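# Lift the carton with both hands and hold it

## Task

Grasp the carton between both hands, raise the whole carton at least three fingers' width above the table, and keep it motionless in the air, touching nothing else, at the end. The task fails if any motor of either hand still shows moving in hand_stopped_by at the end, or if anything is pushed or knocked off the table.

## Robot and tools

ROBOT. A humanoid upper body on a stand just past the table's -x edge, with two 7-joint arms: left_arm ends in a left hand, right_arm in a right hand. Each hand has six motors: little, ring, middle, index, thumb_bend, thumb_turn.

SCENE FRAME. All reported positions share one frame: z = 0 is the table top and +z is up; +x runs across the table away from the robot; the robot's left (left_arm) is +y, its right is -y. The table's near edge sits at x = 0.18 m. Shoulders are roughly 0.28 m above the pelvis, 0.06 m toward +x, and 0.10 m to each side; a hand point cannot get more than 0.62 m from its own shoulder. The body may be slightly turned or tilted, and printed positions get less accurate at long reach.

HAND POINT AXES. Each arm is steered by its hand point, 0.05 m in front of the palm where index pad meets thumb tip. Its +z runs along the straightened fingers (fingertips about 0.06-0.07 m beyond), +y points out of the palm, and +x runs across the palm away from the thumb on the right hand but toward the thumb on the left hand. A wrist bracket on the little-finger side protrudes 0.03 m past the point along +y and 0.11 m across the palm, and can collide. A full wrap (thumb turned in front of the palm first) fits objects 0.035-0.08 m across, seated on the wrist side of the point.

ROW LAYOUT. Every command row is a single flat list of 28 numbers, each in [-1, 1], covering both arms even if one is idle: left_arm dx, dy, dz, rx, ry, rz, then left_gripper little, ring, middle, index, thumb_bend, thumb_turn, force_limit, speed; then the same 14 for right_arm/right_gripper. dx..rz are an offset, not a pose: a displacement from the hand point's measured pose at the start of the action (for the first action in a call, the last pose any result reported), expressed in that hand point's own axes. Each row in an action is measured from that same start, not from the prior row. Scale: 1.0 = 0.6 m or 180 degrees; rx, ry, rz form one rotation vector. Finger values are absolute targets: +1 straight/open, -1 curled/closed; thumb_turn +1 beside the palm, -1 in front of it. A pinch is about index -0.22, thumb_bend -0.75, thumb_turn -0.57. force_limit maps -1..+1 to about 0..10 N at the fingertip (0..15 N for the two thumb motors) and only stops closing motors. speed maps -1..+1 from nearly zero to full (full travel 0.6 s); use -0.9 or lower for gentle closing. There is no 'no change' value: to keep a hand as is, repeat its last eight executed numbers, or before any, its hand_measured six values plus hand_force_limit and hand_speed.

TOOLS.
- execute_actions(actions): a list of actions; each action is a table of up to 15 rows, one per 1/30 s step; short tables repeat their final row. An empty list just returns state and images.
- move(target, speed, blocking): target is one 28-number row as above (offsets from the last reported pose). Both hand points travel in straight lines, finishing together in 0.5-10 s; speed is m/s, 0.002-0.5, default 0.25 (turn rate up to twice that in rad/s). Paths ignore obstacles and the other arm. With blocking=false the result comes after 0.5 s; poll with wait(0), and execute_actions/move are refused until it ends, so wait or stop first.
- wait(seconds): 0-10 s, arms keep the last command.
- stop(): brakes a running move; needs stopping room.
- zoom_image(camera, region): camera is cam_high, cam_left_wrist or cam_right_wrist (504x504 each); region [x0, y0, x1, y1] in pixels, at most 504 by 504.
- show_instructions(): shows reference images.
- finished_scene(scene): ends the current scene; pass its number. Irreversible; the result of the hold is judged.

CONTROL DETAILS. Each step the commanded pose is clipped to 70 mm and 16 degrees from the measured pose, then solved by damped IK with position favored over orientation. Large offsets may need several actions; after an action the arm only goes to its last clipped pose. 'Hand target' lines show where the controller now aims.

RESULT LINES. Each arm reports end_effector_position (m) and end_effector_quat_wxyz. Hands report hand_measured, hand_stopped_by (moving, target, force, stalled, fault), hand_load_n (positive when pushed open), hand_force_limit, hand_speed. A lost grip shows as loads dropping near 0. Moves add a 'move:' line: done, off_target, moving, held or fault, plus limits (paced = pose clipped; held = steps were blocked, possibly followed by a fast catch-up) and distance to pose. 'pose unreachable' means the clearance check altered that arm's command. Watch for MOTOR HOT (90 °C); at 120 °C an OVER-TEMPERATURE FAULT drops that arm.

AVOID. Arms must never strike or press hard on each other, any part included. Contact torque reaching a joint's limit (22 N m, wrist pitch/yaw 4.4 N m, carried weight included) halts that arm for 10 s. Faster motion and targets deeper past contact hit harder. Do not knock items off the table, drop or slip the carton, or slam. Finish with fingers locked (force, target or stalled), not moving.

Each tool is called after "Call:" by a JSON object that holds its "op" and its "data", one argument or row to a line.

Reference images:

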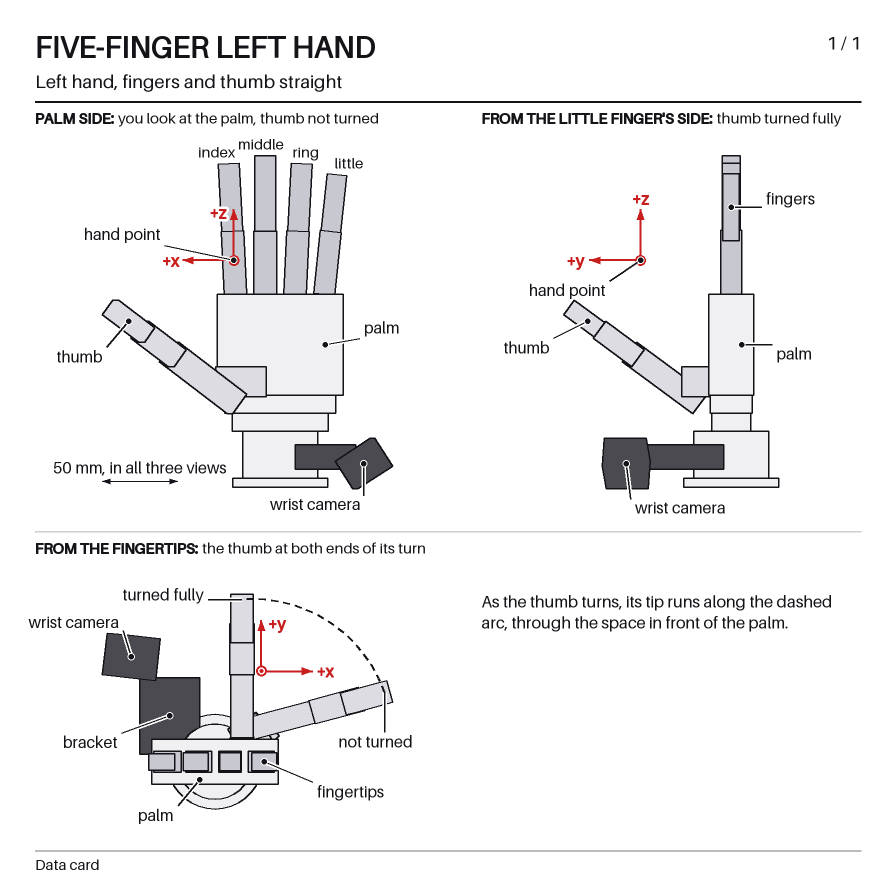

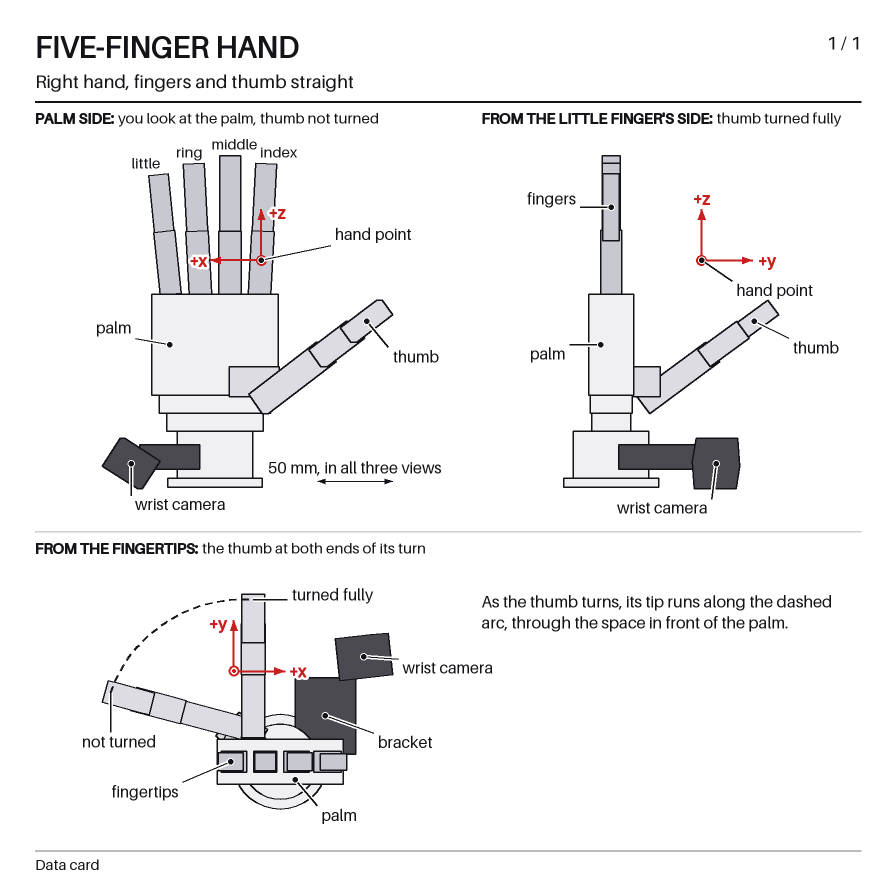

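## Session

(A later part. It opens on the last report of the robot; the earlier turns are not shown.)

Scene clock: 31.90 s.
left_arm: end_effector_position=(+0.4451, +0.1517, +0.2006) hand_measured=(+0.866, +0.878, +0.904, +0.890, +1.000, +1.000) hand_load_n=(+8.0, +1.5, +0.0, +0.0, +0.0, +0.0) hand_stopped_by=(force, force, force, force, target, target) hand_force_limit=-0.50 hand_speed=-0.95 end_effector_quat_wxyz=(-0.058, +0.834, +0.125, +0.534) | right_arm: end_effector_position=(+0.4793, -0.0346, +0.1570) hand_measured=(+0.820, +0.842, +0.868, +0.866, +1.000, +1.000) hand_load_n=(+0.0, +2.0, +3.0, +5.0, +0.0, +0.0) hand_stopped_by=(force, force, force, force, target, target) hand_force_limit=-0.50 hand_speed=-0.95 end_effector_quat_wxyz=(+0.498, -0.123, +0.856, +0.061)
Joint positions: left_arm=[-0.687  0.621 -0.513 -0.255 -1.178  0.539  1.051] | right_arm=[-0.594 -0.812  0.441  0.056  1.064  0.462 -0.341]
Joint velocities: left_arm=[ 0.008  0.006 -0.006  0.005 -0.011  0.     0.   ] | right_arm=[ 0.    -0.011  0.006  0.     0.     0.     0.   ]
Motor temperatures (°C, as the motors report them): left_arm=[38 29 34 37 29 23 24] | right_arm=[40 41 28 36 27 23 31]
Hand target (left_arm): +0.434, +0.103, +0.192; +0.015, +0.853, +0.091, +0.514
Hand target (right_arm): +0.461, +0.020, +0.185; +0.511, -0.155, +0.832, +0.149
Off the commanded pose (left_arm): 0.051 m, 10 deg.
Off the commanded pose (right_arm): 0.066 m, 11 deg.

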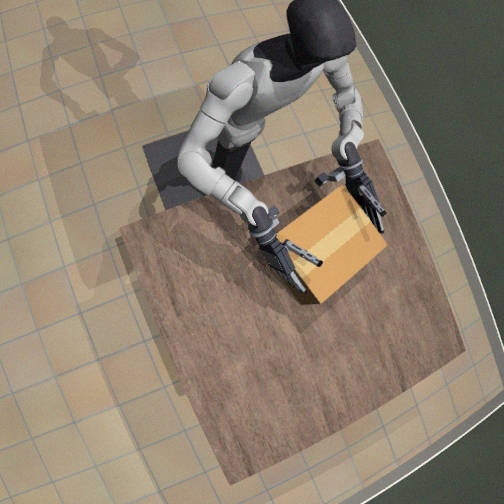

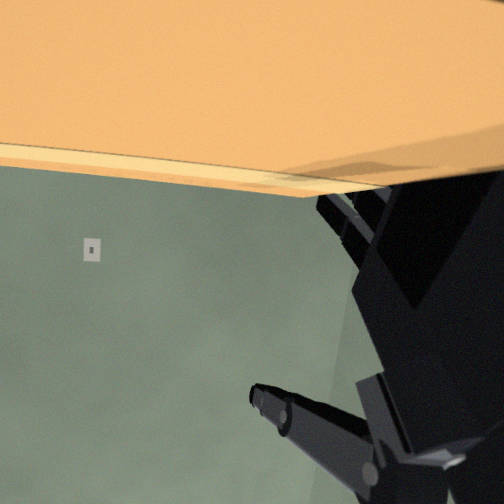

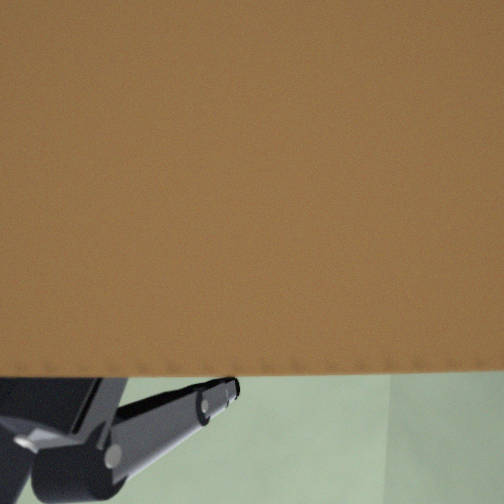

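Call:
{"op": "execute_actions", "data": {
  "actions": [
    [[-0.035,0.0725,-0.028,-0.0495,-0.023,-0.004,0.7,0.7,0.7,0.7,1,1,-0.5,-0.95,-0.042,0.097,-0.018,-0.058,-0.022,0.007,0.7,0.7,0.7,0.7,1,1,-0.5,-0.95],[-0.038,0.0725,-0.028,-0.0495,-0.0245,-0.004,0.7,0.7,0.7,0.7,1,1,-0.5,-0.95,-0.042,0.097,-0.018,-0.058,-0.022,0.007,0.7,0.7,0.7,0.7,1,1,-0.5,-0.95],[-0.041,0.072,-0.027,-0.049,-0.026,-0.003,0.7,0.7,0.7,0.7,1,1,-0.5,-0.95,-0.042,0.097,-0.018,-0.058,-0.022,0.007,0.7,0.7,0.7,0.7,1,1,-0.5,-0.95],[-0.044,0.072,-0.027,-0.049,-0.0275,-0.003,0.7,0.7,0.7,0.7,1,1,-0.5,-0.95,-0.042,0.097,-0.018,-0.058,-0.022,0.007,0.7,0.7,0.7,0.7,1,1,-0.5,-0.95],[-0.047,0.0715,-0.026,-0.0485,-0.029,-0.0025,0.7,0.7,0.7,0.7,1,1,-0.5,-0.95,-0.042,0.097,-0.018,-0.058,-0.022,0.007,0.7,0.7,0.7,0.7,1,1,-0.5,-0.95],[-0.05,0.0715,-0.0255,-0.0485,-0.0305,-0.002,0.7,0.7,0.7,0.7,1,1,-0.5,-0.95,-0.042,0.097,-0.018,-0.058,-0.022,0.007,0.7,0.7,0.7,0.7,1,1,-0.5,-0.95],[-0.053,0.071,-0.025,-0.048,-0.032,-0.0015,0.7,0.7,0.7,0.7,1,1,-0.5,-0.95,-0.042,0.097,-0.018,-0.058,-0.022,0.007,0.7,0.7,0.7,0.7,1,1,-0.5,-0.95],[-0.057,0.071,-0.024,-0.048,-0.0335,-0.001,0.7,0.7,0.7,0.7,1,1,-0.5,-0.95,-0.042,0.097,-0.018,-0.058,-0.022,0.007,0.7,0.7,0.7,0.7,1,1,-0.5,-0.95]]
  ]
}}

Call:
{"op": "wait", "data": {
  "seconds": 0.3
}}

Scene clock: 34.27 s.
left_arm: end_effector_position=(+0.4403, +0.1527, +0.1933) hand_measured=(+0.866, +0.878, +0.904, +0.890, +1.000, +1.000) hand_load_n=(+6.0, +2.5, +0.0, +0.5, +0.0, +0.0) hand_stopped_by=(force, force, force, force, target, target) hand_force_limit=-0.50 hand_speed=-0.95 end_effector_quat_wxyz=(-0.063, +0.840, +0.123, +0.524) | right_arm: end_effector_position=(+0.4797, -0.0319, +0.1571) hand_measured=(+0.820, +0.842, +0.868, +0.866, +1.000, +1.000) hand_load_n=(+0.0, +1.5, +2.5, +4.0, +0.0, +0.0) hand_stopped_by=(force, force, force, force, target, target) hand_force_limit=-0.50 hand_speed=-0.95 end_effector_quat_wxyz=(+0.499, -0.129, +0.854, +0.066)
Joint positions: left_arm=[-0.669  0.626 -0.511 -0.268 -1.186  0.553  1.063] | right_arm=[-0.601 -0.805  0.441  0.071  1.049  0.46  -0.315]
Joint velocities: left_arm=[ 0.    -0.002 -0.002 -0.002  0.005  0.     0.   ] | right_arm=[ 0.008  0.003  0.009 -0.003 -0.005  0.     0.003]
Motor temperatures (°C, as the motors report them): left_arm=[38 29 34 37 29 23 25] | right_arm=[42 41 28 37 27 23 33]
Hand target (left_arm): +0.427, +0.104, +0.179; +0.012, +0.863, +0.090, +0.497
Hand target (right_arm): +0.463, +0.019, +0.184; +0.513, -0.158, +0.831, +0.148
Off the commanded pose (left_arm): 0.054 m, 10 deg.
Off the commanded pose (right_arm): 0.062 m, 10 deg.

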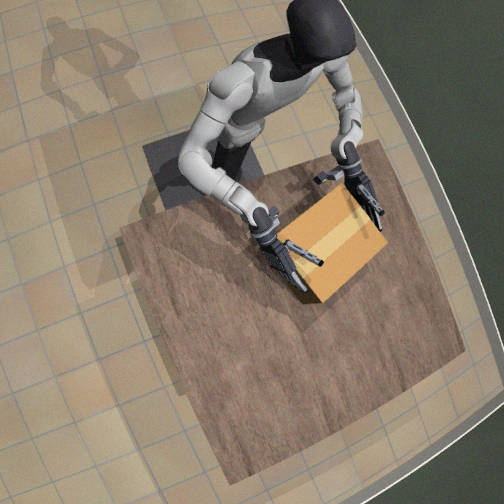

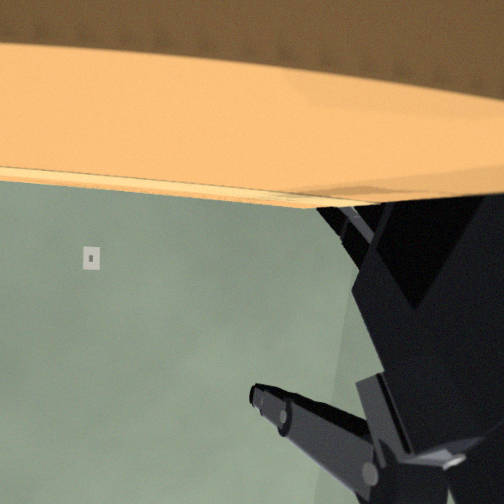

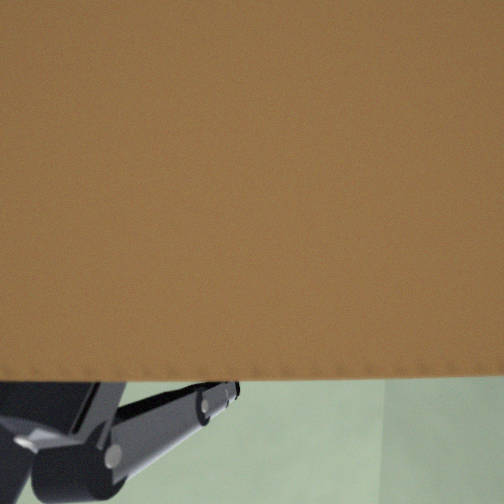

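Scene clock: 34.57 s.
left_arm: end_effector_position=(+0.4403, +0.1527, +0.1933) hand_measured=(+0.866, +0.878, +0.904, +0.890, +1.000, +1.000) hand_load_n=(+6.5, +2.5, +0.5, +0.5, +0.0, +0.0) hand_stopped_by=(force, force, force, force, target, target) hand_force_limit=-0.50 hand_speed=-0.95 end_effector_quat_wxyz=(-0.063, +0.840, +0.123, +0.524) | right_arm: end_effector_position=(+0.4797, -0.0319, +0.1571) hand_measured=(+0.820, +0.842, +0.868, +0.866, +1.000, +1.000) hand_load_n=(+0.0, +1.5, +2.5, +4.0, +0.0, +0.0) hand_stopped_by=(force, force, force, force, target, target) hand_force_limit=-0.50 hand_speed=-0.95 end_effector_quat_wxyz=(+0.499, -0.129, +0.854, +0.066)
Joint positions: left_arm=[-0.669  0.626 -0.511 -0.268 -1.186  0.553  1.063] | right_arm=[-0.601 -0.805  0.441  0.071  1.049  0.46  -0.315]
Joint velocities: left_arm=[-0.002 -0.002  0.009 -0.008  0.011  0.     0.   ] | right_arm=[-0.015 -0.005  0.012  0.006  0.     0.     0.   ]
Motor temperatures (°C, as the motors report them): left_arm=[38 29 34 37 29 23 25] | right_arm=[42 41 28 37 27 23 34]
Hand target (left_arm): +0.427, +0.104, +0.179; +0.012, +0.863, +0.090, +0.497
Hand target (right_arm): +0.463, +0.019, +0.184; +0.513, -0.158, +0.831, +0.148
Off the commanded pose (left_arm): 0.054 m, 10 deg.
Off the commanded pose (right_arm): 0.062 m, 10 deg.
wait: 0.30 s; at rest by 0.17 s

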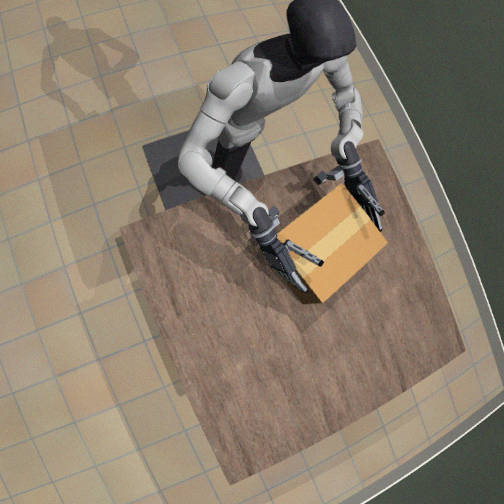

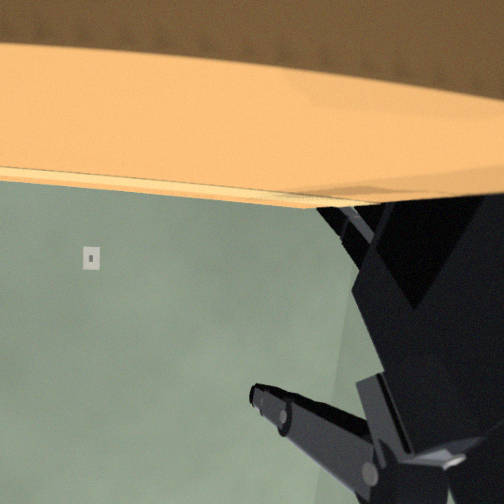

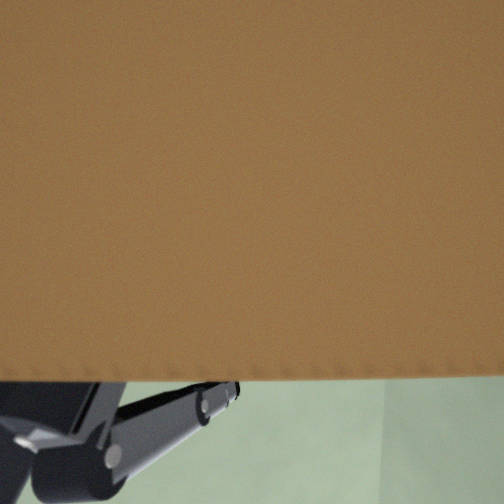

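Call:
{"op": "move", "data": {
  "target": [-0.047,-0.045,0.017,-0.004,-0.027,0.004,0.87,0.88,0.9,0.89,1,1,-0.5,-0.8,0,0.0,0,0,0,0,0.7,0.7,0.7,0.7,1,1,-0.5,-0.95],
  "speed": 0.08
}}

Call:
{"op": "move", "data": {
  "target": [0,0,0,0,0,0,0.87,0.88,0.9,0.89,1,1,-0.5,-0.8,-0.002,0.06,-0.005,-0.02,0,0.003,0.7,0.7,0.7,0.7,1,1,-0.5,-0.95],
  "speed": 0.035
}}

Scene clock: 36.80 s.
left_arm: end_effector_position=(+0.4305, +0.1773, +0.1650) hand_measured=(+0.870, +0.880, +0.900, +0.890, +1.000, +1.000) hand_load_n=(+0.0, +0.0, +0.0, +0.0, +0.0, +0.0) hand_stopped_by=(target, target, target, target, target, target) hand_force_limit=-0.50 hand_speed=-0.80 end_effector_quat_wxyz=(-0.058, +0.861, +0.116, +0.492) | right_arm: end_effector_position=(+0.4803, -0.0331, +0.1567) hand_measured=(+0.820, +0.842, +0.868, +0.864, +1.000, +1.000) hand_load_n=(+0.0, +0.0, +0.0, +1.0, +0.0, +0.0) hand_stopped_by=(force, force, force, force, target, target) hand_force_limit=-0.50 hand_speed=-0.95 end_effector_quat_wxyz=(+0.499, -0.128, +0.855, +0.064)
Joint positions: left_arm=[-0.598  0.725 -0.475 -0.232 -1.229  0.554  0.936] | right_arm=[-0.601 -0.806  0.44   0.073  1.049  0.46  -0.317]
Joint velocities: left_arm=[-0.003  0.003  0.003  0.005  0.002  0.    -0.001] | right_arm=[ 0.002  0.003  0.005  0.011 -0.015  0.     0.   ]
Motor temperatures (°C, as the motors report them): left_arm=[37 29 34 37 29 23 26] | right_arm=[42 41 28 37 27 24 34]
Hand target (left_arm): +0.430, +0.177, +0.165; -0.056, +0.862, +0.116, +0.490
Hand target (right_arm): +0.480, -0.032, +0.157; +0.499, -0.129, +0.854, +0.066
Off the commanded pose (left_arm): 0.002 m, 1 deg.
Off the commanded pose (right_arm): 0.001 m, 0 deg.
move: done

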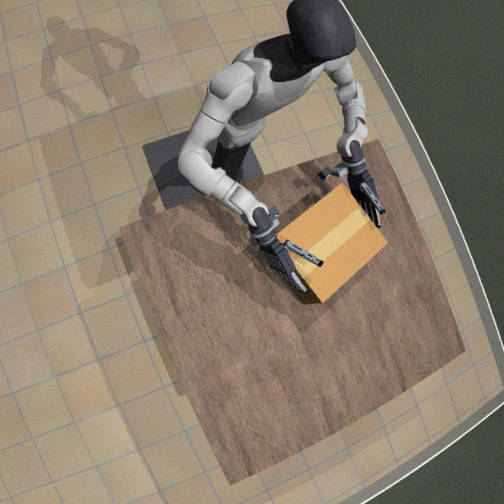

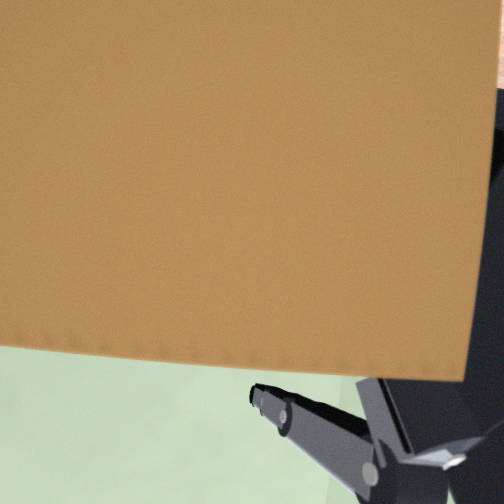

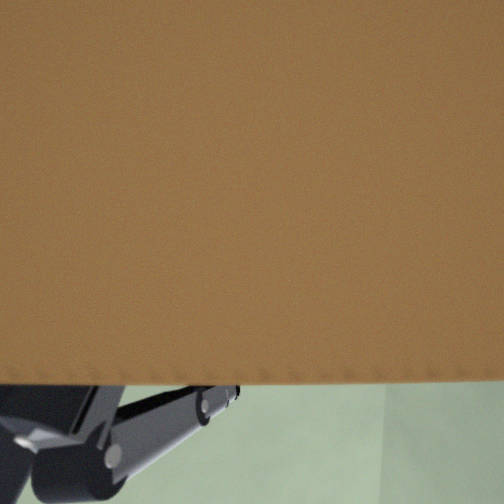

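Scene clock: 38.17 s.
left_arm: end_effector_position=(+0.4305, +0.1773, +0.1650) hand_measured=(+0.870, +0.880, +0.900, +0.890, +1.000, +1.000) hand_load_n=(+0.0, +0.0, +0.0, +0.0, +0.0, +0.0) hand_stopped_by=(target, target, target, target, target, target) hand_force_limit=-0.50 hand_speed=-0.80 end_effector_quat_wxyz=(-0.058, +0.861, +0.116, +0.492) | right_arm: end_effector_position=(+0.4740, -0.0127, +0.1569) hand_measured=(+0.820, +0.842, +0.868, +0.864, +1.000, +1.000) hand_load_n=(+0.0, +1.0, +0.5, +1.0, +0.0, +0.0) hand_stopped_by=(force, force, force, force, target, target) hand_force_limit=-0.50 hand_speed=-0.95 end_effector_quat_wxyz=(+0.498, -0.132, +0.854, +0.073)
Joint positions: left_arm=[-0.598  0.725 -0.475 -0.232 -1.229  0.554  0.936] | right_arm=[-0.612 -0.76   0.456  0.034  1.049  0.482 -0.372]
Joint velocities: left_arm=[ 0.005 -0.005  0.     0.006 -0.006  0.     0.   ] | right_arm=[-0.002  0.005 -0.02   0.005  0.002  0.     0.   ]
Motor temperatures (°C, as the motors report them): left_arm=[37 29 34 37 29 23 25] | right_arm=[42 41 28 37 27 23 33]
Hand target (left_arm): +0.430, +0.177, +0.165; -0.058, +0.861, +0.116, +0.492
Hand target (right_arm): +0.467, +0.000, +0.158; +0.494, -0.141, +0.853, +0.093
Off the commanded pose (left_arm): 0.000 m, 0 deg.
Off the commanded pose (right_arm): 0.015 m, 2 deg.
move: off_target (right_arm)

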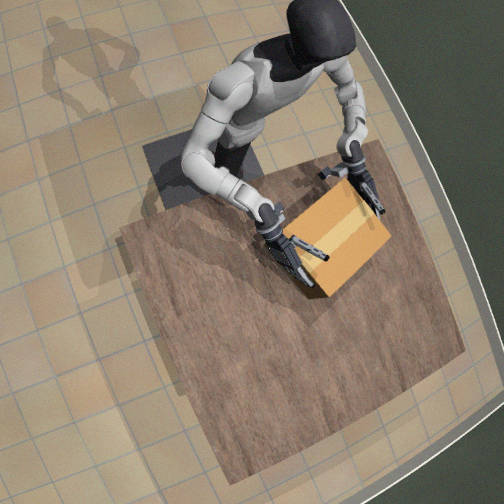

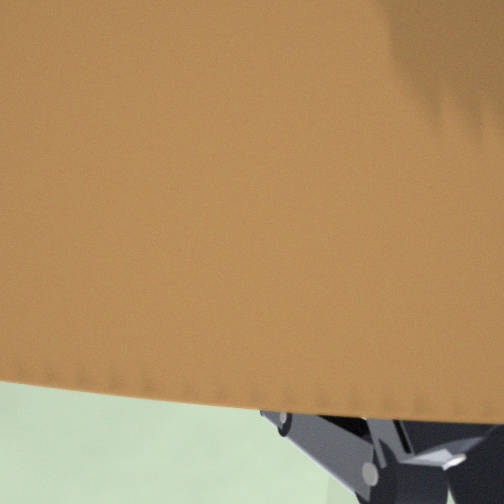

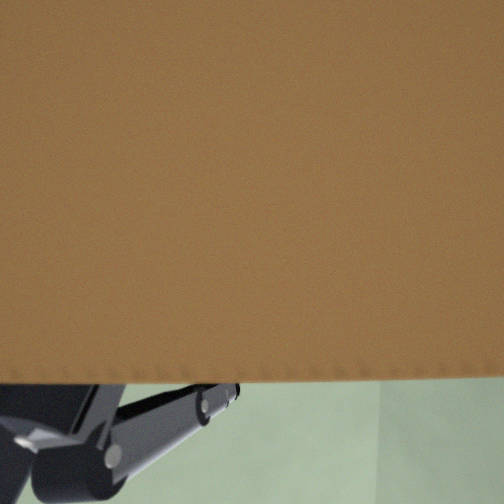

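Call:
{"op": "move", "data": {
  "target": [0,0.01,-0.011,0,0,0,0.87,0.88,0.9,0.89,1,1,-0.5,-0.8,0,0,0,0,0,0,0.7,0.7,0.7,0.7,1,1,-0.5,-0.95],
  "speed": 0.05
}}

Call:
{"op": "move", "data": {
  "target": [0.003,0.071,-0.028,-0.042,0,-0.006,0.87,0.88,0.9,0.89,1,1,-0.5,-0.8,-0.005,0.082,-0.011,-0.045,-0.004,0.007,0.7,0.7,0.7,0.7,1,1,-0.5,-0.95],
  "speed": 0.08
}}

Scene clock: 39.53 s.
left_arm: end_effector_position=(+0.4278, +0.1729, +0.1698) hand_measured=(+0.870, +0.880, +0.900, +0.890, +1.000, +1.000) hand_load_n=(+0.0, +0.0, +0.0, +0.0, +0.0, +0.0) hand_stopped_by=(target, target, target, target, target, target) hand_force_limit=-0.50 hand_speed=-0.80 end_effector_quat_wxyz=(-0.062, +0.859, +0.117, +0.494) | right_arm: end_effector_position=(+0.4741, -0.0130, +0.1569) hand_measured=(+0.820, +0.842, +0.868, +0.864, +1.000, +1.000) hand_load_n=(+0.0, +0.5, +0.0, +0.5, +0.0, +0.0) hand_stopped_by=(force, force, force, force, target, target) hand_force_limit=-0.50 hand_speed=-0.95 end_effector_quat_wxyz=(+0.498, -0.132, +0.854, +0.072)
Joint positions: left_arm=[-0.597  0.715 -0.476 -0.27  -1.236  0.565  0.984] | right_arm=[-0.612 -0.76   0.456  0.034  1.049  0.482 -0.373]
Joint velocities: left_arm=[-0.003 -0.003  0.011  0.    -0.003  0.001  0.001] | right_arm=[ 0.003 -0.015 -0.018  0.005  0.002  0.     0.   ]
Motor temperatures (°C, as the motors report them): left_arm=[37 29 34 37 29 23 24] | right_arm=[42 41 28 36 27 23 32]
Hand target (left_arm): +0.426, +0.170, +0.168; -0.058, +0.861, +0.116, +0.491
Hand target (right_arm): +0.474, -0.013, +0.157; +0.498, -0.132, +0.854, +0.073
Off the commanded pose (left_arm): 0.003 m, 1 deg.
Off the commanded pose (right_arm): 0.000 m, 0 deg.
move: done

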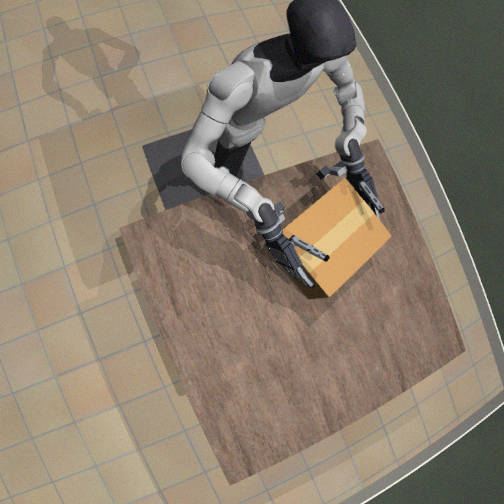

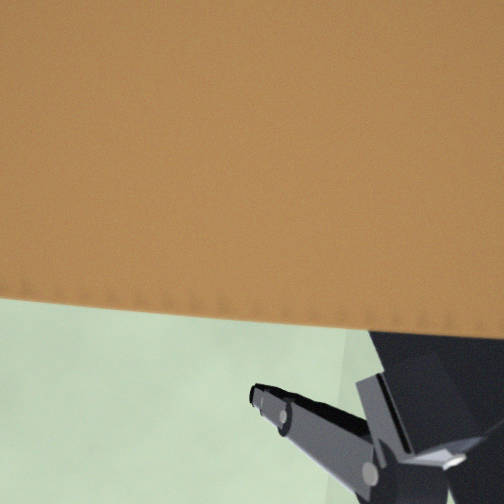

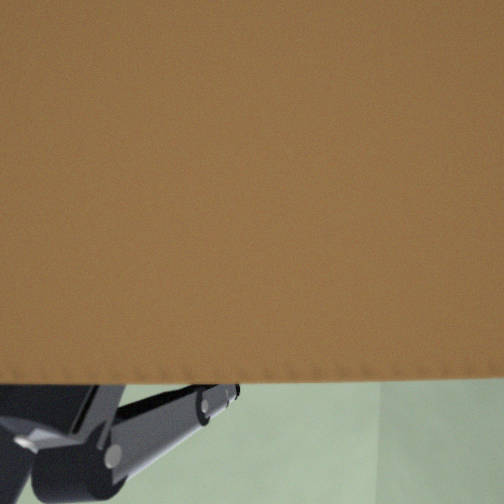

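Scene clock: 40.67 s.
left_arm: end_effector_position=(+0.4270, +0.1716, +0.1697) hand_measured=(+0.870, +0.880, +0.900, +0.890, +1.000, +1.000) hand_load_n=(+0.0, +2.0, +2.5, +4.0, +0.0, +0.0) hand_stopped_by=(target, target, target, target, target, target) hand_force_limit=-0.50 hand_speed=-0.80 end_effector_quat_wxyz=(-0.065, +0.859, +0.120, +0.494) | right_arm: end_effector_position=(+0.4741, -0.0110, +0.1568) hand_measured=(+0.820, +0.842, +0.868, +0.864, +1.000, +1.000) hand_load_n=(+1.0, +1.0, +0.5, +1.0, +0.0, +0.0) hand_stopped_by=(force, force, force, force, target, target) hand_force_limit=-0.50 hand_speed=-0.95 end_effector_quat_wxyz=(+0.500, -0.132, +0.853, +0.073)
Joint positions: left_arm=[-0.597  0.705 -0.481 -0.278 -1.236  0.565  1.009] | right_arm=[-0.612 -0.751  0.456  0.036  1.04   0.479 -0.374]
Joint velocities: left_arm=[-0.008 -0.009  0.002 -0.005  0.006  0.     0.002] | right_arm=[ 0.005  0.002  0.009 -0.005  0.     0.     0.001]
Motor temperatures (°C, as the motors report them): left_arm=[38 29 34 37 29 23 24] | right_arm=[42 41 28 36 27 23 32]
Hand target (left_arm): +0.424, +0.130, +0.181; -0.001, +0.861, +0.093, +0.501
Hand target (right_arm): +0.454, +0.030, +0.163; +0.491, -0.157, +0.846, +0.139
Off the commanded pose (left_arm): 0.045 m, 8 deg.
Off the commanded pose (right_arm): 0.048 m, 8 deg.
move: off_target (left_arm, right_arm)

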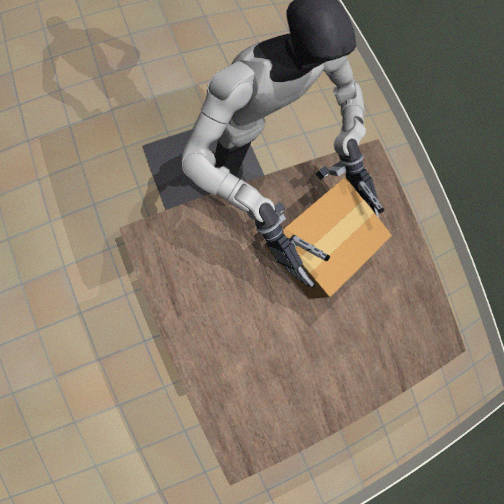

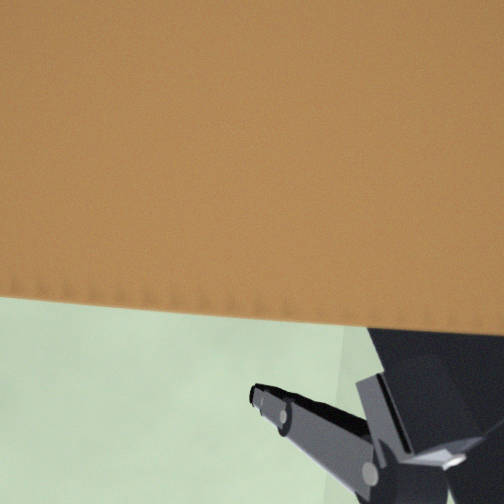

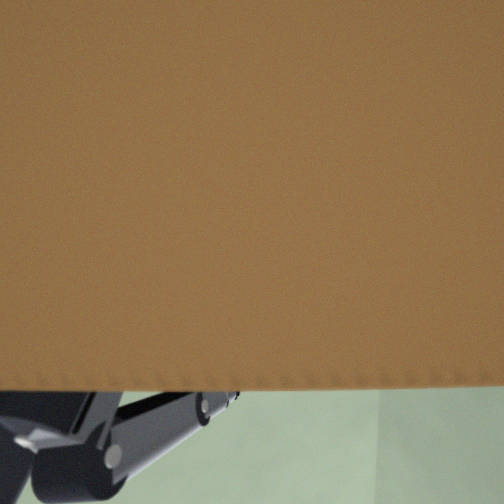

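Call:
{"op": "execute_actions", "data": {
  "actions": [
    [[0.002,0.07,-0.0298,-0.0454,0,-0.0052,0.87,0.88,0.9,0.89,1,1,-0.5,-0.8,-0.0035,0.079,-0.0145,-0.0436,-0.004,0.0078,0.7,0.7,0.7,0.7,1,1,-0.5,-0.95],[0.001,0.07,-0.0315,-0.0469,0,-0.0043,0.87,0.88,0.9,0.89,1,1,-0.5,-0.8,-0.0021,0.079,-0.017,-0.0421,-0.004,0.0087,0.7,0.7,0.7,0.7,1,1,-0.5,-0.95],[0,0.07,-0.0333,-0.0483,0,-0.0035,0.87,0.88,0.9,0.89,1,1,-0.5,-0.8,-0.0006,0.079,-0.0195,-0.0407,-0.004,0.0095,0.7,0.7,0.7,0.7,1,1,-0.5,-0.95],[-0.001,0.07,-0.035,-0.0497,0,-0.0026,0.87,0.88,0.9,0.89,1,1,-0.5,-0.8,0.0008,0.079,-0.022,-0.0393,-0.004,0.0104,0.7,0.7,0.7,0.7,1,1,-0.5,-0.95],[-0.002,0.07,-0.0368,-0.0512,0,-0.0018,0.87,0.88,0.9,0.89,1,1,-0.5,-0.8,0.0023,0.079,-0.0245,-0.0379,-0.004,0.0112,0.7,0.7,0.7,0.7,1,1,-0.5,-0.95],[-0.003,0.07,-0.0385,-0.0526,0,-0.0009,0.87,0.88,0.9,0.89,1,1,-0.5,-0.8,0.0038,0.079,-0.027,-0.0364,-0.004,0.0121,0.7,0.7,0.7,0.7,1,1,-0.5,-0.95],[-0.004,0.07,-0.0403,-0.054,0,0,0.87,0.88,0.9,0.89,1,1,-0.5,-0.8,0.0052,0.079,-0.0296,-0.035,-0.004,0.013,0.7,0.7,0.7,0.7,1,1,-0.5,-0.95],[-0.005,0.07,-0.042,-0.0554,0,0.0008,0.87,0.88,0.9,0.89,1,1,-0.5,-0.8,0.0067,0.079,-0.0321,-0.0336,-0.004,0.0138,0.7,0.7,0.7,0.7,1,1,-0.5,-0.95],[-0.006,0.07,-0.0438,-0.0569,0,0.0017,0.87,0.88,0.9,0.89,1,1,-0.5,-0.8,0.0081,0.079,-0.0346,-0.0321,-0.004,0.0147,0.7,0.7,0.7,0.7,1,1,-0.5,-0.95],[-0.0072,0.07,-0.0455,-0.0583,0,0.0025,0.87,0.88,0.9,0.89,1,1,-0.5,-0.8,0.0096,0.079,-0.0371,-0.0307,-0.004,0.0155,0.7,0.7,0.7,0.7,1,1,-0.5,-0.95]],
    [[0.002,0.07,-0.0298,-0.0454,0,-0.0052,0.87,0.88,0.9,0.89,1,1,-0.5,-0.8,-0.0035,0.079,-0.0145,-0.0436,-0.004,0.0078,0.7,0.7,0.7,0.7,1,1,-0.5,-0.95],[0.001,0.07,-0.0315,-0.0469,0,-0.0043,0.87,0.88,0.9,0.89,1,1,-0.5,-0.8,-0.0021,0.079,-0.017,-0.0421,-0.004,0.0087,0.7,0.7,0.7,0.7,1,1,-0.5,-0.95],[0,0.07,-0.0333,-0.0483,0,-0.0035,0.87,0.88,0.9,0.89,1,1,-0.5,-0.8,-0.0006,0.079,-0.0195,-0.0407,-0.004,0.0095,0.7,0.7,0.7,0.7,1,1,-0.5,-0.95],[-0.001,0.07,-0.035,-0.0497,0,-0.0026,0.87,0.88,0.9,0.89,1,1,-0.5,-0.8,0.0008,0.079,-0.022,-0.0393,-0.004,0.0104,0.7,0.7,0.7,0.7,1,1,-0.5,-0.95],[-0.002,0.07,-0.0368,-0.0512,0,-0.0018,0.87,0.88,0.9,0.89,1,1,-0.5,-0.8,0.0023,0.079,-0.0245,-0.0379,-0.004,0.0112,0.7,0.7,0.7,0.7,1,1,-0.5,-0.95],[-0.003,0.07,-0.0385,-0.0526,0,-0.0009,0.87,0.88,0.9,0.89,1,1,-0.5,-0.8,0.0038,0.079,-0.027,-0.0364,-0.004,0.0121,0.7,0.7,0.7,0.7,1,1,-0.5,-0.95],[-0.004,0.07,-0.0403,-0.054,0,0,0.87,0.88,0.9,0.89,1,1,-0.5,-0.8,0.0052,0.079,-0.0296,-0.035,-0.004,0.013,0.7,0.7,0.7,0.7,1,1,-0.5,-0.95],[-0.005,0.07,-0.042,-0.0554,0,0.0008,0.87,0.88,0.9,0.89,1,1,-0.5,-0.8,0.0067,0.079,-0.0321,-0.0336,-0.004,0.0138,0.7,0.7,0.7,0.7,1,1,-0.5,-0.95],[-0.006,0.07,-0.0438,-0.0569,0,0.0017,0.87,0.88,0.9,0.89,1,1,-0.5,-0.8,0.0081,0.079,-0.0346,-0.0321,-0.004,0.0147,0.7,0.7,0.7,0.7,1,1,-0.5,-0.95],[-0.0072,0.07,-0.0455,-0.0583,0,0.0025,0.87,0.88,0.9,0.89,1,1,-0.5,-0.8,0.0096,0.079,-0.0371,-0.0307,-0.004,0.0155,0.7,0.7,0.7,0.7,1,1,-0.5,-0.95]]
  ]
}}

Scene clock: 42.60 s.
left_arm: end_effector_position=(+0.4062, +0.1737, +0.1679) hand_measured=(+0.870, +0.880, +0.900, +0.890, +1.000, +1.000) hand_load_n=(+0.0, +0.5, +2.0, +6.5, +0.0, +0.0) hand_stopped_by=(target, target, target, target, target, target) hand_force_limit=-0.50 hand_speed=-0.80 end_effector_quat_wxyz=(-0.068, +0.861, +0.082, +0.497) | right_arm: end_effector_position=(+0.4434, -0.0100, +0.1565) hand_measured=(+0.820, +0.842, +0.868, +0.864, +1.000, +1.000) hand_load_n=(+2.0, +0.5, +0.0, +0.0, +0.0, +0.0) hand_stopped_by=(force, force, force, force, target, target) hand_force_limit=-0.50 hand_speed=-0.95 end_effector_quat_wxyz=(+0.514, -0.098, +0.851, +0.056)
Joint positions: left_arm=[-0.514  0.815 -0.477 -0.386 -1.237  0.566  0.958] | right_arm=[-0.445 -0.732  0.449 -0.206  1.041  0.445 -0.598]
Joint velocities: left_arm=[ 0.029  0.008 -0.003 -0.029  0.006  0.    -0.001] | right_arm=[ 0.035 -0.006 -0.012 -0.06   0.012  0.    -0.045]
Motor temperatures (°C, as the motors report them): left_arm=[38 29 34 38 29 23 25] | right_arm=[42 41 28 36 27 23 32]
Hand target (left_arm): +0.399, +0.127, +0.180; +0.010, +0.863, +0.051, +0.503
Hand target (right_arm): +0.423, +0.026, +0.162; +0.503, -0.120, +0.848, +0.117
Off the commanded pose (left_arm): 0.050 m, 10 deg.
Off the commanded pose (right_arm): 0.044 m, 8 deg.

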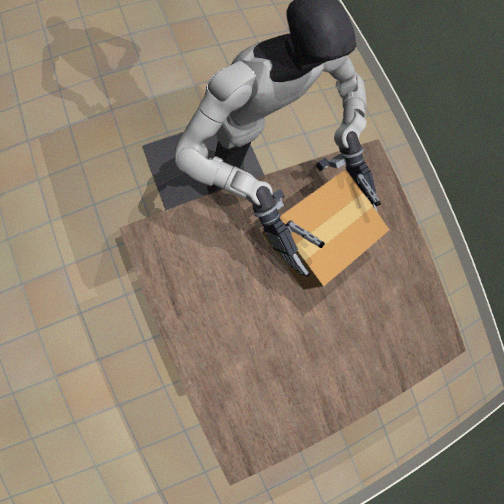

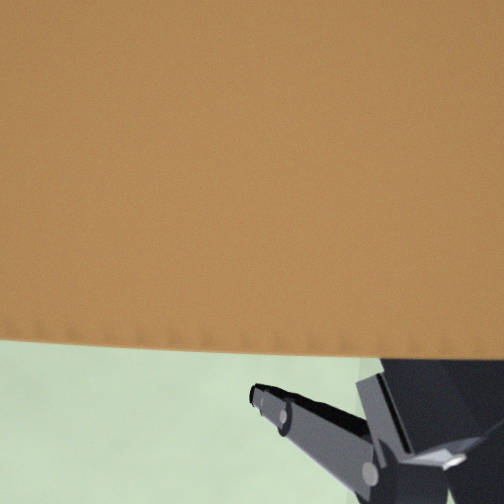

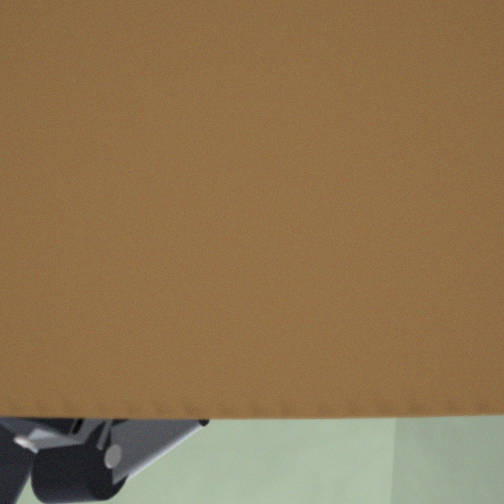

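Call:
{"op": "execute_actions", "data": {
  "actions": [
    [[0.002,0.072,-0.0298,-0.0494,0,-0.0092,0.87,0.88,0.9,0.89,1,1,-0.5,-0.8,-0.0015,0.07,-0.0225,-0.0436,0.002,0.0078,0.7,0.7,0.7,0.7,1,1,-0.5,-0.95],[0.001,0.072,-0.0315,-0.0509,0,-0.0083,0.87,0.88,0.9,0.89,1,1,-0.5,-0.8,0,0.07,-0.025,-0.0421,0.002,0.0087,0.7,0.7,0.7,0.7,1,1,-0.5,-0.95],[0,0.072,-0.0333,-0.0523,0,-0.0075,0.87,0.88,0.9,0.89,1,1,-0.5,-0.8,0.0014,0.07,-0.0275,-0.0407,0.002,0.0095,0.7,0.7,0.7,0.7,1,1,-0.5,-0.95],[-0.001,0.072,-0.035,-0.0537,0,-0.0066,0.87,0.88,0.9,0.89,1,1,-0.5,-0.8,0.0028,0.07,-0.03,-0.0393,0.002,0.0104,0.7,0.7,0.7,0.7,1,1,-0.5,-0.95],[-0.002,0.072,-0.0368,-0.0552,0,-0.0058,0.87,0.88,0.9,0.89,1,1,-0.5,-0.8,0.0043,0.07,-0.0325,-0.0379,0.002,0.0112,0.7,0.7,0.7,0.7,1,1,-0.5,-0.95],[-0.003,0.072,-0.0385,-0.0566,0,-0.0049,0.87,0.88,0.9,0.89,1,1,-0.5,-0.8,0.0058,0.07,-0.035,-0.0364,0.002,0.0121,0.7,0.7,0.7,0.7,1,1,-0.5,-0.95],[-0.004,0.072,-0.0403,-0.058,0,-0.004,0.87,0.88,0.9,0.89,1,1,-0.5,-0.8,0.0072,0.07,-0.0376,-0.035,0.002,0.013,0.7,0.7,0.7,0.7,1,1,-0.5,-0.95],[-0.005,0.072,-0.042,-0.0594,0,-0.0032,0.87,0.88,0.9,0.89,1,1,-0.5,-0.8,0.0087,0.07,-0.0401,-0.0336,0.002,0.0138,0.7,0.7,0.7,0.7,1,1,-0.5,-0.95],[-0.006,0.072,-0.0438,-0.0609,0,-0.0023,0.87,0.88,0.9,0.89,1,1,-0.5,-0.8,0.0101,0.07,-0.0426,-0.0321,0.002,0.0147,0.7,0.7,0.7,0.7,1,1,-0.5,-0.95],[-0.0072,0.072,-0.0455,-0.0623,0,-0.0015,0.87,0.88,0.9,0.89,1,1,-0.5,-0.8,0.0116,0.07,-0.0451,-0.0307,0.002,0.0155,0.7,0.7,0.7,0.7,1,1,-0.5,-0.95]],
    [[0.002,0.072,-0.0298,-0.0494,0,-0.0092,0.87,0.88,0.9,0.89,1,1,-0.5,-0.8,-0.0015,0.07,-0.0225,-0.0436,0.002,0.0078,0.7,0.7,0.7,0.7,1,1,-0.5,-0.95],[0.001,0.072,-0.0315,-0.0509,0,-0.0083,0.87,0.88,0.9,0.89,1,1,-0.5,-0.8,0,0.07,-0.025,-0.0421,0.002,0.0087,0.7,0.7,0.7,0.7,1,1,-0.5,-0.95],[0,0.072,-0.0333,-0.0523,0,-0.0075,0.87,0.88,0.9,0.89,1,1,-0.5,-0.8,0.0014,0.07,-0.0275,-0.0407,0.002,0.0095,0.7,0.7,0.7,0.7,1,1,-0.5,-0.95],[-0.001,0.072,-0.035,-0.0537,0,-0.0066,0.87,0.88,0.9,0.89,1,1,-0.5,-0.8,0.0028,0.07,-0.03,-0.0393,0.002,0.0104,0.7,0.7,0.7,0.7,1,1,-0.5,-0.95],[-0.002,0.072,-0.0368,-0.0552,0,-0.0058,0.87,0.88,0.9,0.89,1,1,-0.5,-0.8,0.0043,0.07,-0.0325,-0.0379,0.002,0.0112,0.7,0.7,0.7,0.7,1,1,-0.5,-0.95],[-0.003,0.072,-0.0385,-0.0566,0,-0.0049,0.87,0.88,0.9,0.89,1,1,-0.5,-0.8,0.0058,0.07,-0.035,-0.0364,0.002,0.0121,0.7,0.7,0.7,0.7,1,1,-0.5,-0.95],[-0.004,0.072,-0.0403,-0.058,0,-0.004,0.87,0.88,0.9,0.89,1,1,-0.5,-0.8,0.0072,0.07,-0.0376,-0.035,0.002,0.013,0.7,0.7,0.7,0.7,1,1,-0.5,-0.95],[-0.005,0.072,-0.042,-0.0594,0,-0.0032,0.87,0.88,0.9,0.89,1,1,-0.5,-0.8,0.0087,0.07,-0.0401,-0.0336,0.002,0.0138,0.7,0.7,0.7,0.7,1,1,-0.5,-0.95],[-0.006,0.072,-0.0438,-0.0609,0,-0.0023,0.87,0.88,0.9,0.89,1,1,-0.5,-0.8,0.0101,0.07,-0.0426,-0.0321,0.002,0.0147,0.7,0.7,0.7,0.7,1,1,-0.5,-0.95],[-0.0072,0.072,-0.0455,-0.0623,0,-0.0015,0.87,0.88,0.9,0.89,1,1,-0.5,-0.8,0.0116,0.07,-0.0451,-0.0307,0.002,0.0155,0.7,0.7,0.7,0.7,1,1,-0.5,-0.95]],
    [[0,0.05,-0.02,-0.03,0,0,0.95,0.95,0.95,0.95,1,1,-0.5,-0.5,0,0.05,-0.015,-0.03,0,0,0.95,0.95,0.95,0.95,1,1,-0.5,-0.5],[0,0.035,-0.014,-0.02,0,0,0.95,0.95,0.95,0.95,1,1,-0.5,-0.5,0,0.035,-0.01,-0.02,0,0,0.95,0.95,0.95,0.95,1,1,-0.5,-0.5],[0,0.02,-0.008,-0.01,0,0,0.95,0.95,0.95,0.95,1,1,-0.5,-0.5,0,0.02,-0.005,-0.01,0,0,0.95,0.95,0.95,0.95,1,1,-0.5,-0.5],[0,0.008,-0.003,-0.005,0,0,0.95,0.95,0.95,0.95,1,1,-0.5,-0.5,0,0.008,0,-0.005,0,0,0.95,0.95,0.95,0.95,1,1,-0.5,-0.5],[0,-0.003,0,0,0,0,0.95,0.95,0.95,0.95,1,1,-0.5,-0.5,0,-0.003,0,0,0,0,0.95,0.95,0.95,0.95,1,1,-0.5,-0.5]]
  ]
}}

Call:
{"op": "zoom_image", "data": {
  "camera": "cam_high",
  "region": [210, 100, 410, 300]
}}

Scene clock: 45.07 s.
left_arm: end_effector_position=(+0.3850, +0.1720, +0.1683) hand_measured=(+0.950, +0.950, +0.950, +0.950, +1.000, +1.000) hand_load_n=(+0.0, +0.0, +0.0, +0.0, +0.0, +0.0) hand_stopped_by=(target, target, target, target, target, target) hand_force_limit=-0.50 hand_speed=-0.50 end_effector_quat_wxyz=(-0.052, +0.863, +0.042, +0.501) | right_arm: end_effector_position=(+0.4094, -0.0154, +0.1555) hand_measured=(+0.950, +0.950, +0.950, +0.950, +1.000, +1.000) hand_load_n=(+0.0, +0.0, +0.0, +0.0, +0.0, +0.0) hand_stopped_by=(target, target, target, target, target, target) hand_force_limit=-0.50 hand_speed=-0.50 end_effector_quat_wxyz=(+0.515, -0.068, +0.854, +0.032)
Joint positions: left_arm=[-0.419  0.937 -0.459 -0.477 -1.237  0.531  0.853] | right_arm=[-0.291 -0.726  0.462 -0.426  1.029  0.433 -0.803]
Joint velocities: left_arm=[-0.003 -0.009  0.003 -0.002  0.006  0.     0.   ] | right_arm=[-0.005  0.002 -0.002  0.003  0.006  0.     0.001]
Motor temperatures (°C, as the motors report them): left_arm=[38 29 34 38 29 23 26] | right_arm=[42 41 28 37 27 23 32]
Hand target (left_arm): +0.385, +0.173, +0.168; -0.052, +0.863, +0.044, +0.500
Hand target (right_arm): +0.409, -0.016, +0.155; +0.514, -0.067, +0.855, +0.033
Off the commanded pose (left_arm): 0.001 m, 0 deg.
Off the commanded pose (right_arm): 0.000 m, 0 deg.

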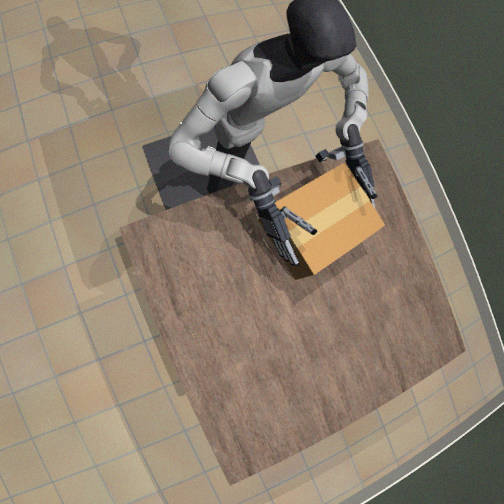

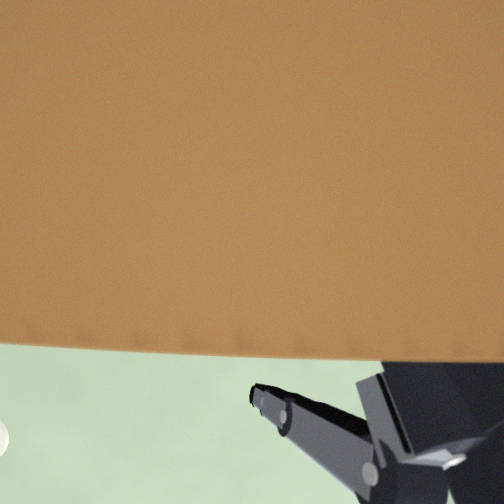

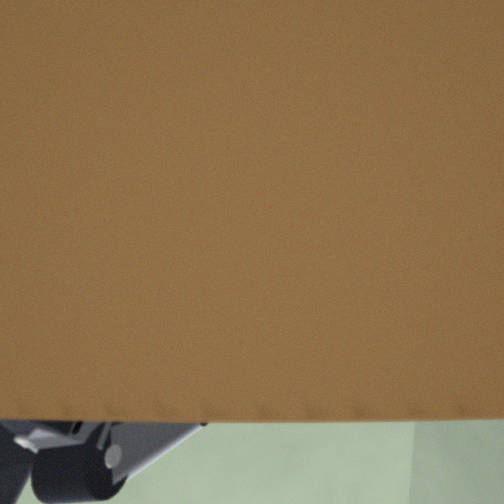

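Region (210, 100, 410, 300) of cam_high's 504x504 image, scaled by 2.520, with more detail than that image has.

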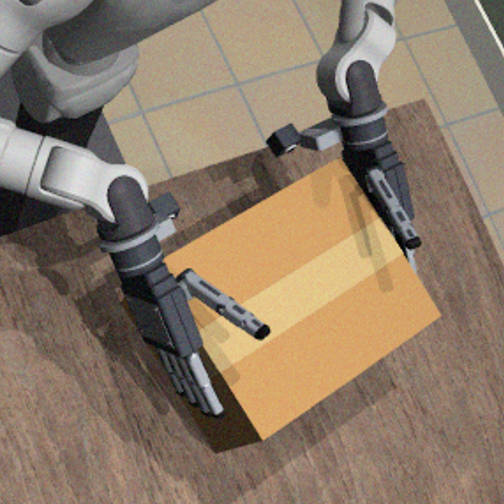

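Call:
{"op": "move", "data": {
  "target": [0,0.003,0,-0.0076,0,-0.013,0.95,0.95,0.95,0.95,1,1,-0.5,-0.5,-0.005,0.003,-0.003,-0.0065,0.012,0,0.95,0.95,0.95,0.95,1,1,-0.5,-0.5],
  "speed": 0.05
}}

Call:
{"op": "move", "data": {
  "target": [0.001,0.088,-0.029,-0.053,-0.001,-0.0116,0.7,0.7,0.7,0.7,1,1,-0.7,-0.95,-0.010,0.089,-0.030,-0.052,-0.002,0.0147,0.7,0.7,0.7,0.7,1,1,-0.7,-0.95],
  "speed": 0.06
}}

Scene clock: 47.50 s.
left_arm: end_effector_position=(+0.3857, +0.1721, +0.1690) hand_measured=(+0.950, +0.950, +0.950, +0.950, +1.000, +1.000) hand_load_n=(+0.0, +0.0, +0.0, +0.0, +0.0, +0.0) hand_stopped_by=(target, target, target, target, target, target) hand_force_limit=-0.50 hand_speed=-0.50 end_effector_quat_wxyz=(-0.037, +0.861, +0.052, +0.504) | right_arm: end_effector_position=(+0.4082, -0.0130, +0.1582) hand_measured=(+0.950, +0.950, +0.950, +0.950, +1.000, +1.000) hand_load_n=(+0.0, +0.0, +0.0, +0.0, +0.0, +0.0) hand_stopped_by=(target, target, target, target, target, target) hand_force_limit=-0.50 hand_speed=-0.50 end_effector_quat_wxyz=(+0.498, -0.076, +0.863, +0.039)
Joint positions: left_arm=[-0.403  0.934 -0.454 -0.465 -1.237  0.495  0.824] | right_arm=[-0.315 -0.746  0.432 -0.448  1.108  0.498 -0.812]
Joint velocities: left_arm=[-0.009  0.     0.006  0.     0.012 -0.002 -0.001] | right_arm=[-0.011  0.006  0.008  0.     0.005  0.01   0.   ]
Motor temperatures (°C, as the motors report them): left_arm=[38 29 34 38 29 24 25] | right_arm=[41 41 28 36 27 22 31]
Hand target (left_arm): +0.385, +0.170, +0.168; -0.031, +0.862, +0.054, +0.503
Hand target (right_arm): +0.408, -0.013, +0.159; +0.498, -0.075, +0.863, +0.040
Off the commanded pose (left_arm): 0.002 m, 1 deg.
Off the commanded pose (right_arm): 0.001 m, 0 deg.
move: done

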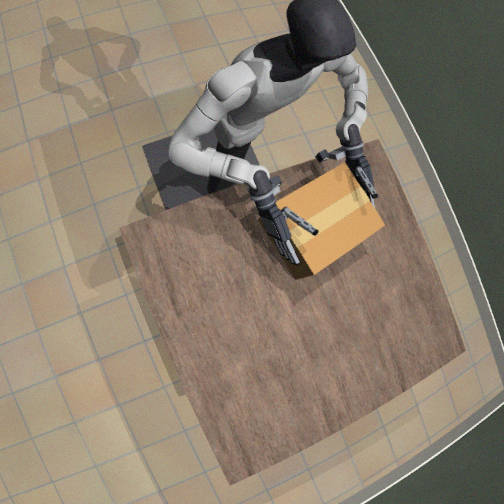

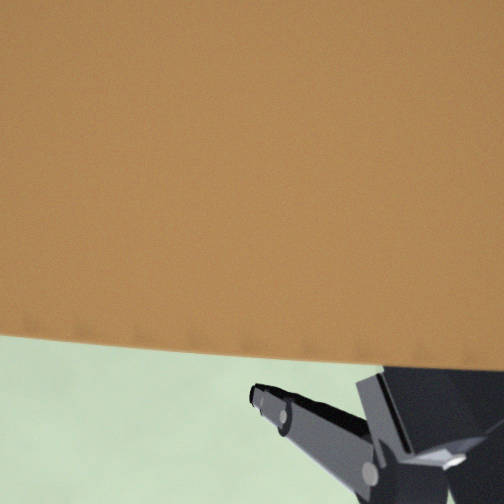

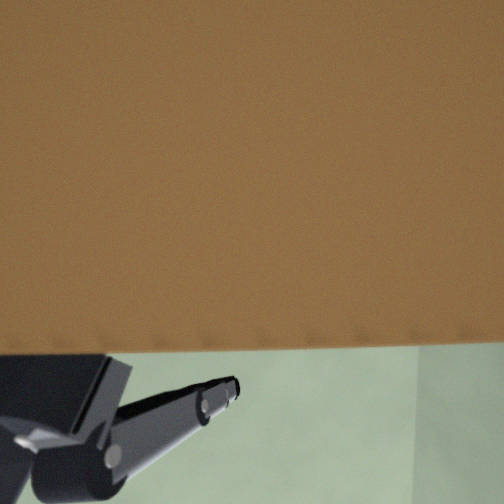

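Scene clock: 49.20 s.
left_arm: end_effector_position=(+0.3848, +0.1723, +0.1686) hand_measured=(+0.868, +0.896, +0.920, +0.920, +1.000, +1.000) hand_load_n=(+0.5, +0.5, +0.0, +0.0, +0.0, +0.0) hand_stopped_by=(force, force, force, force, target, target) hand_force_limit=-0.70 hand_speed=-0.95 end_effector_quat_wxyz=(-0.043, +0.861, +0.057, +0.504) | right_arm: end_effector_position=(+0.4076, -0.0126, +0.1581) hand_measured=(+0.828, +0.848, +0.868, +0.860, +1.000, +1.000) hand_load_n=(+2.0, +1.0, +0.5, +1.0, +0.0, +0.0) hand_stopped_by=(force, force, force, force, target, target) hand_force_limit=-0.70 hand_speed=-0.95 end_effector_quat_wxyz=(+0.498, -0.069, +0.864, +0.035)
Joint positions: left_arm=[-0.402  0.928 -0.461 -0.476 -1.237  0.494  0.854] | right_arm=[-0.315 -0.734  0.438 -0.456  1.108  0.498 -0.843]
Joint velocities: left_arm=[-0.006  0.     0.003 -0.003  0.002 -0.001  0.001] | right_arm=[ 0.     0.008  0.018  0.002 -0.008 -0.001  0.   ]
Motor temperatures (°C, as the motors report them): left_arm=[38 29 34 38 29 24 25] | right_arm=[41 41 28 36 27 22 31]
Hand target (left_arm): +0.374, +0.121, +0.179; +0.044, +0.861, +0.026, +0.505
Hand target (right_arm): +0.384, +0.034, +0.174; +0.492, -0.097, +0.857, +0.121
Off the commanded pose (left_arm): 0.056 m, 11 deg.
Off the commanded pose (right_arm): 0.056 m, 10 deg.
move: off_target (left_arm, right_arm)

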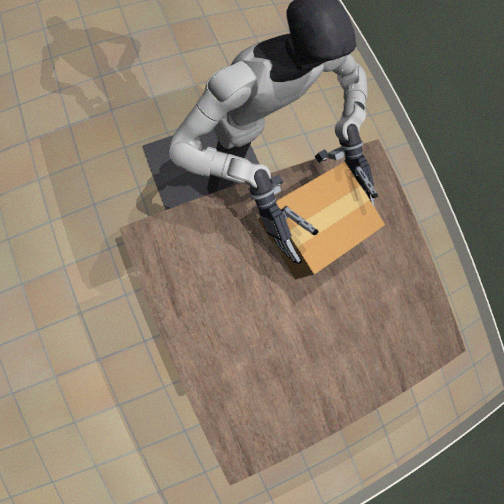

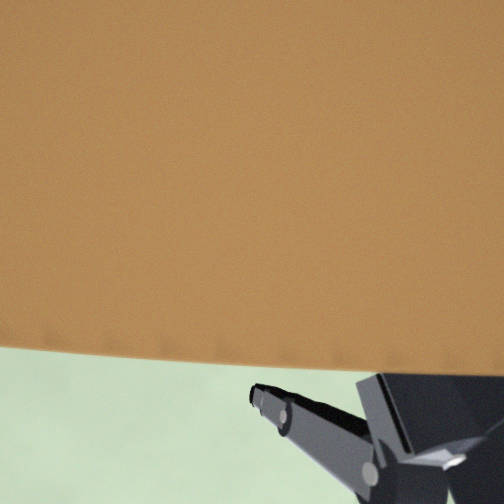

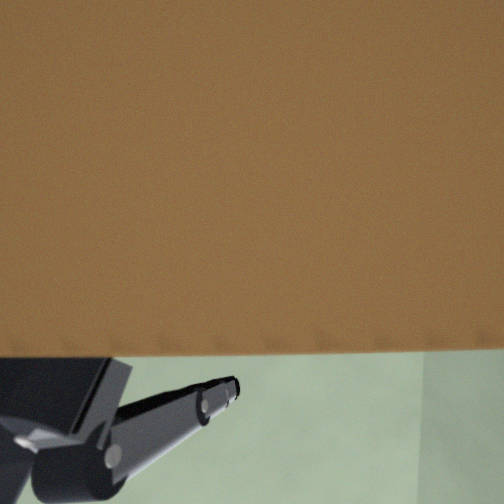

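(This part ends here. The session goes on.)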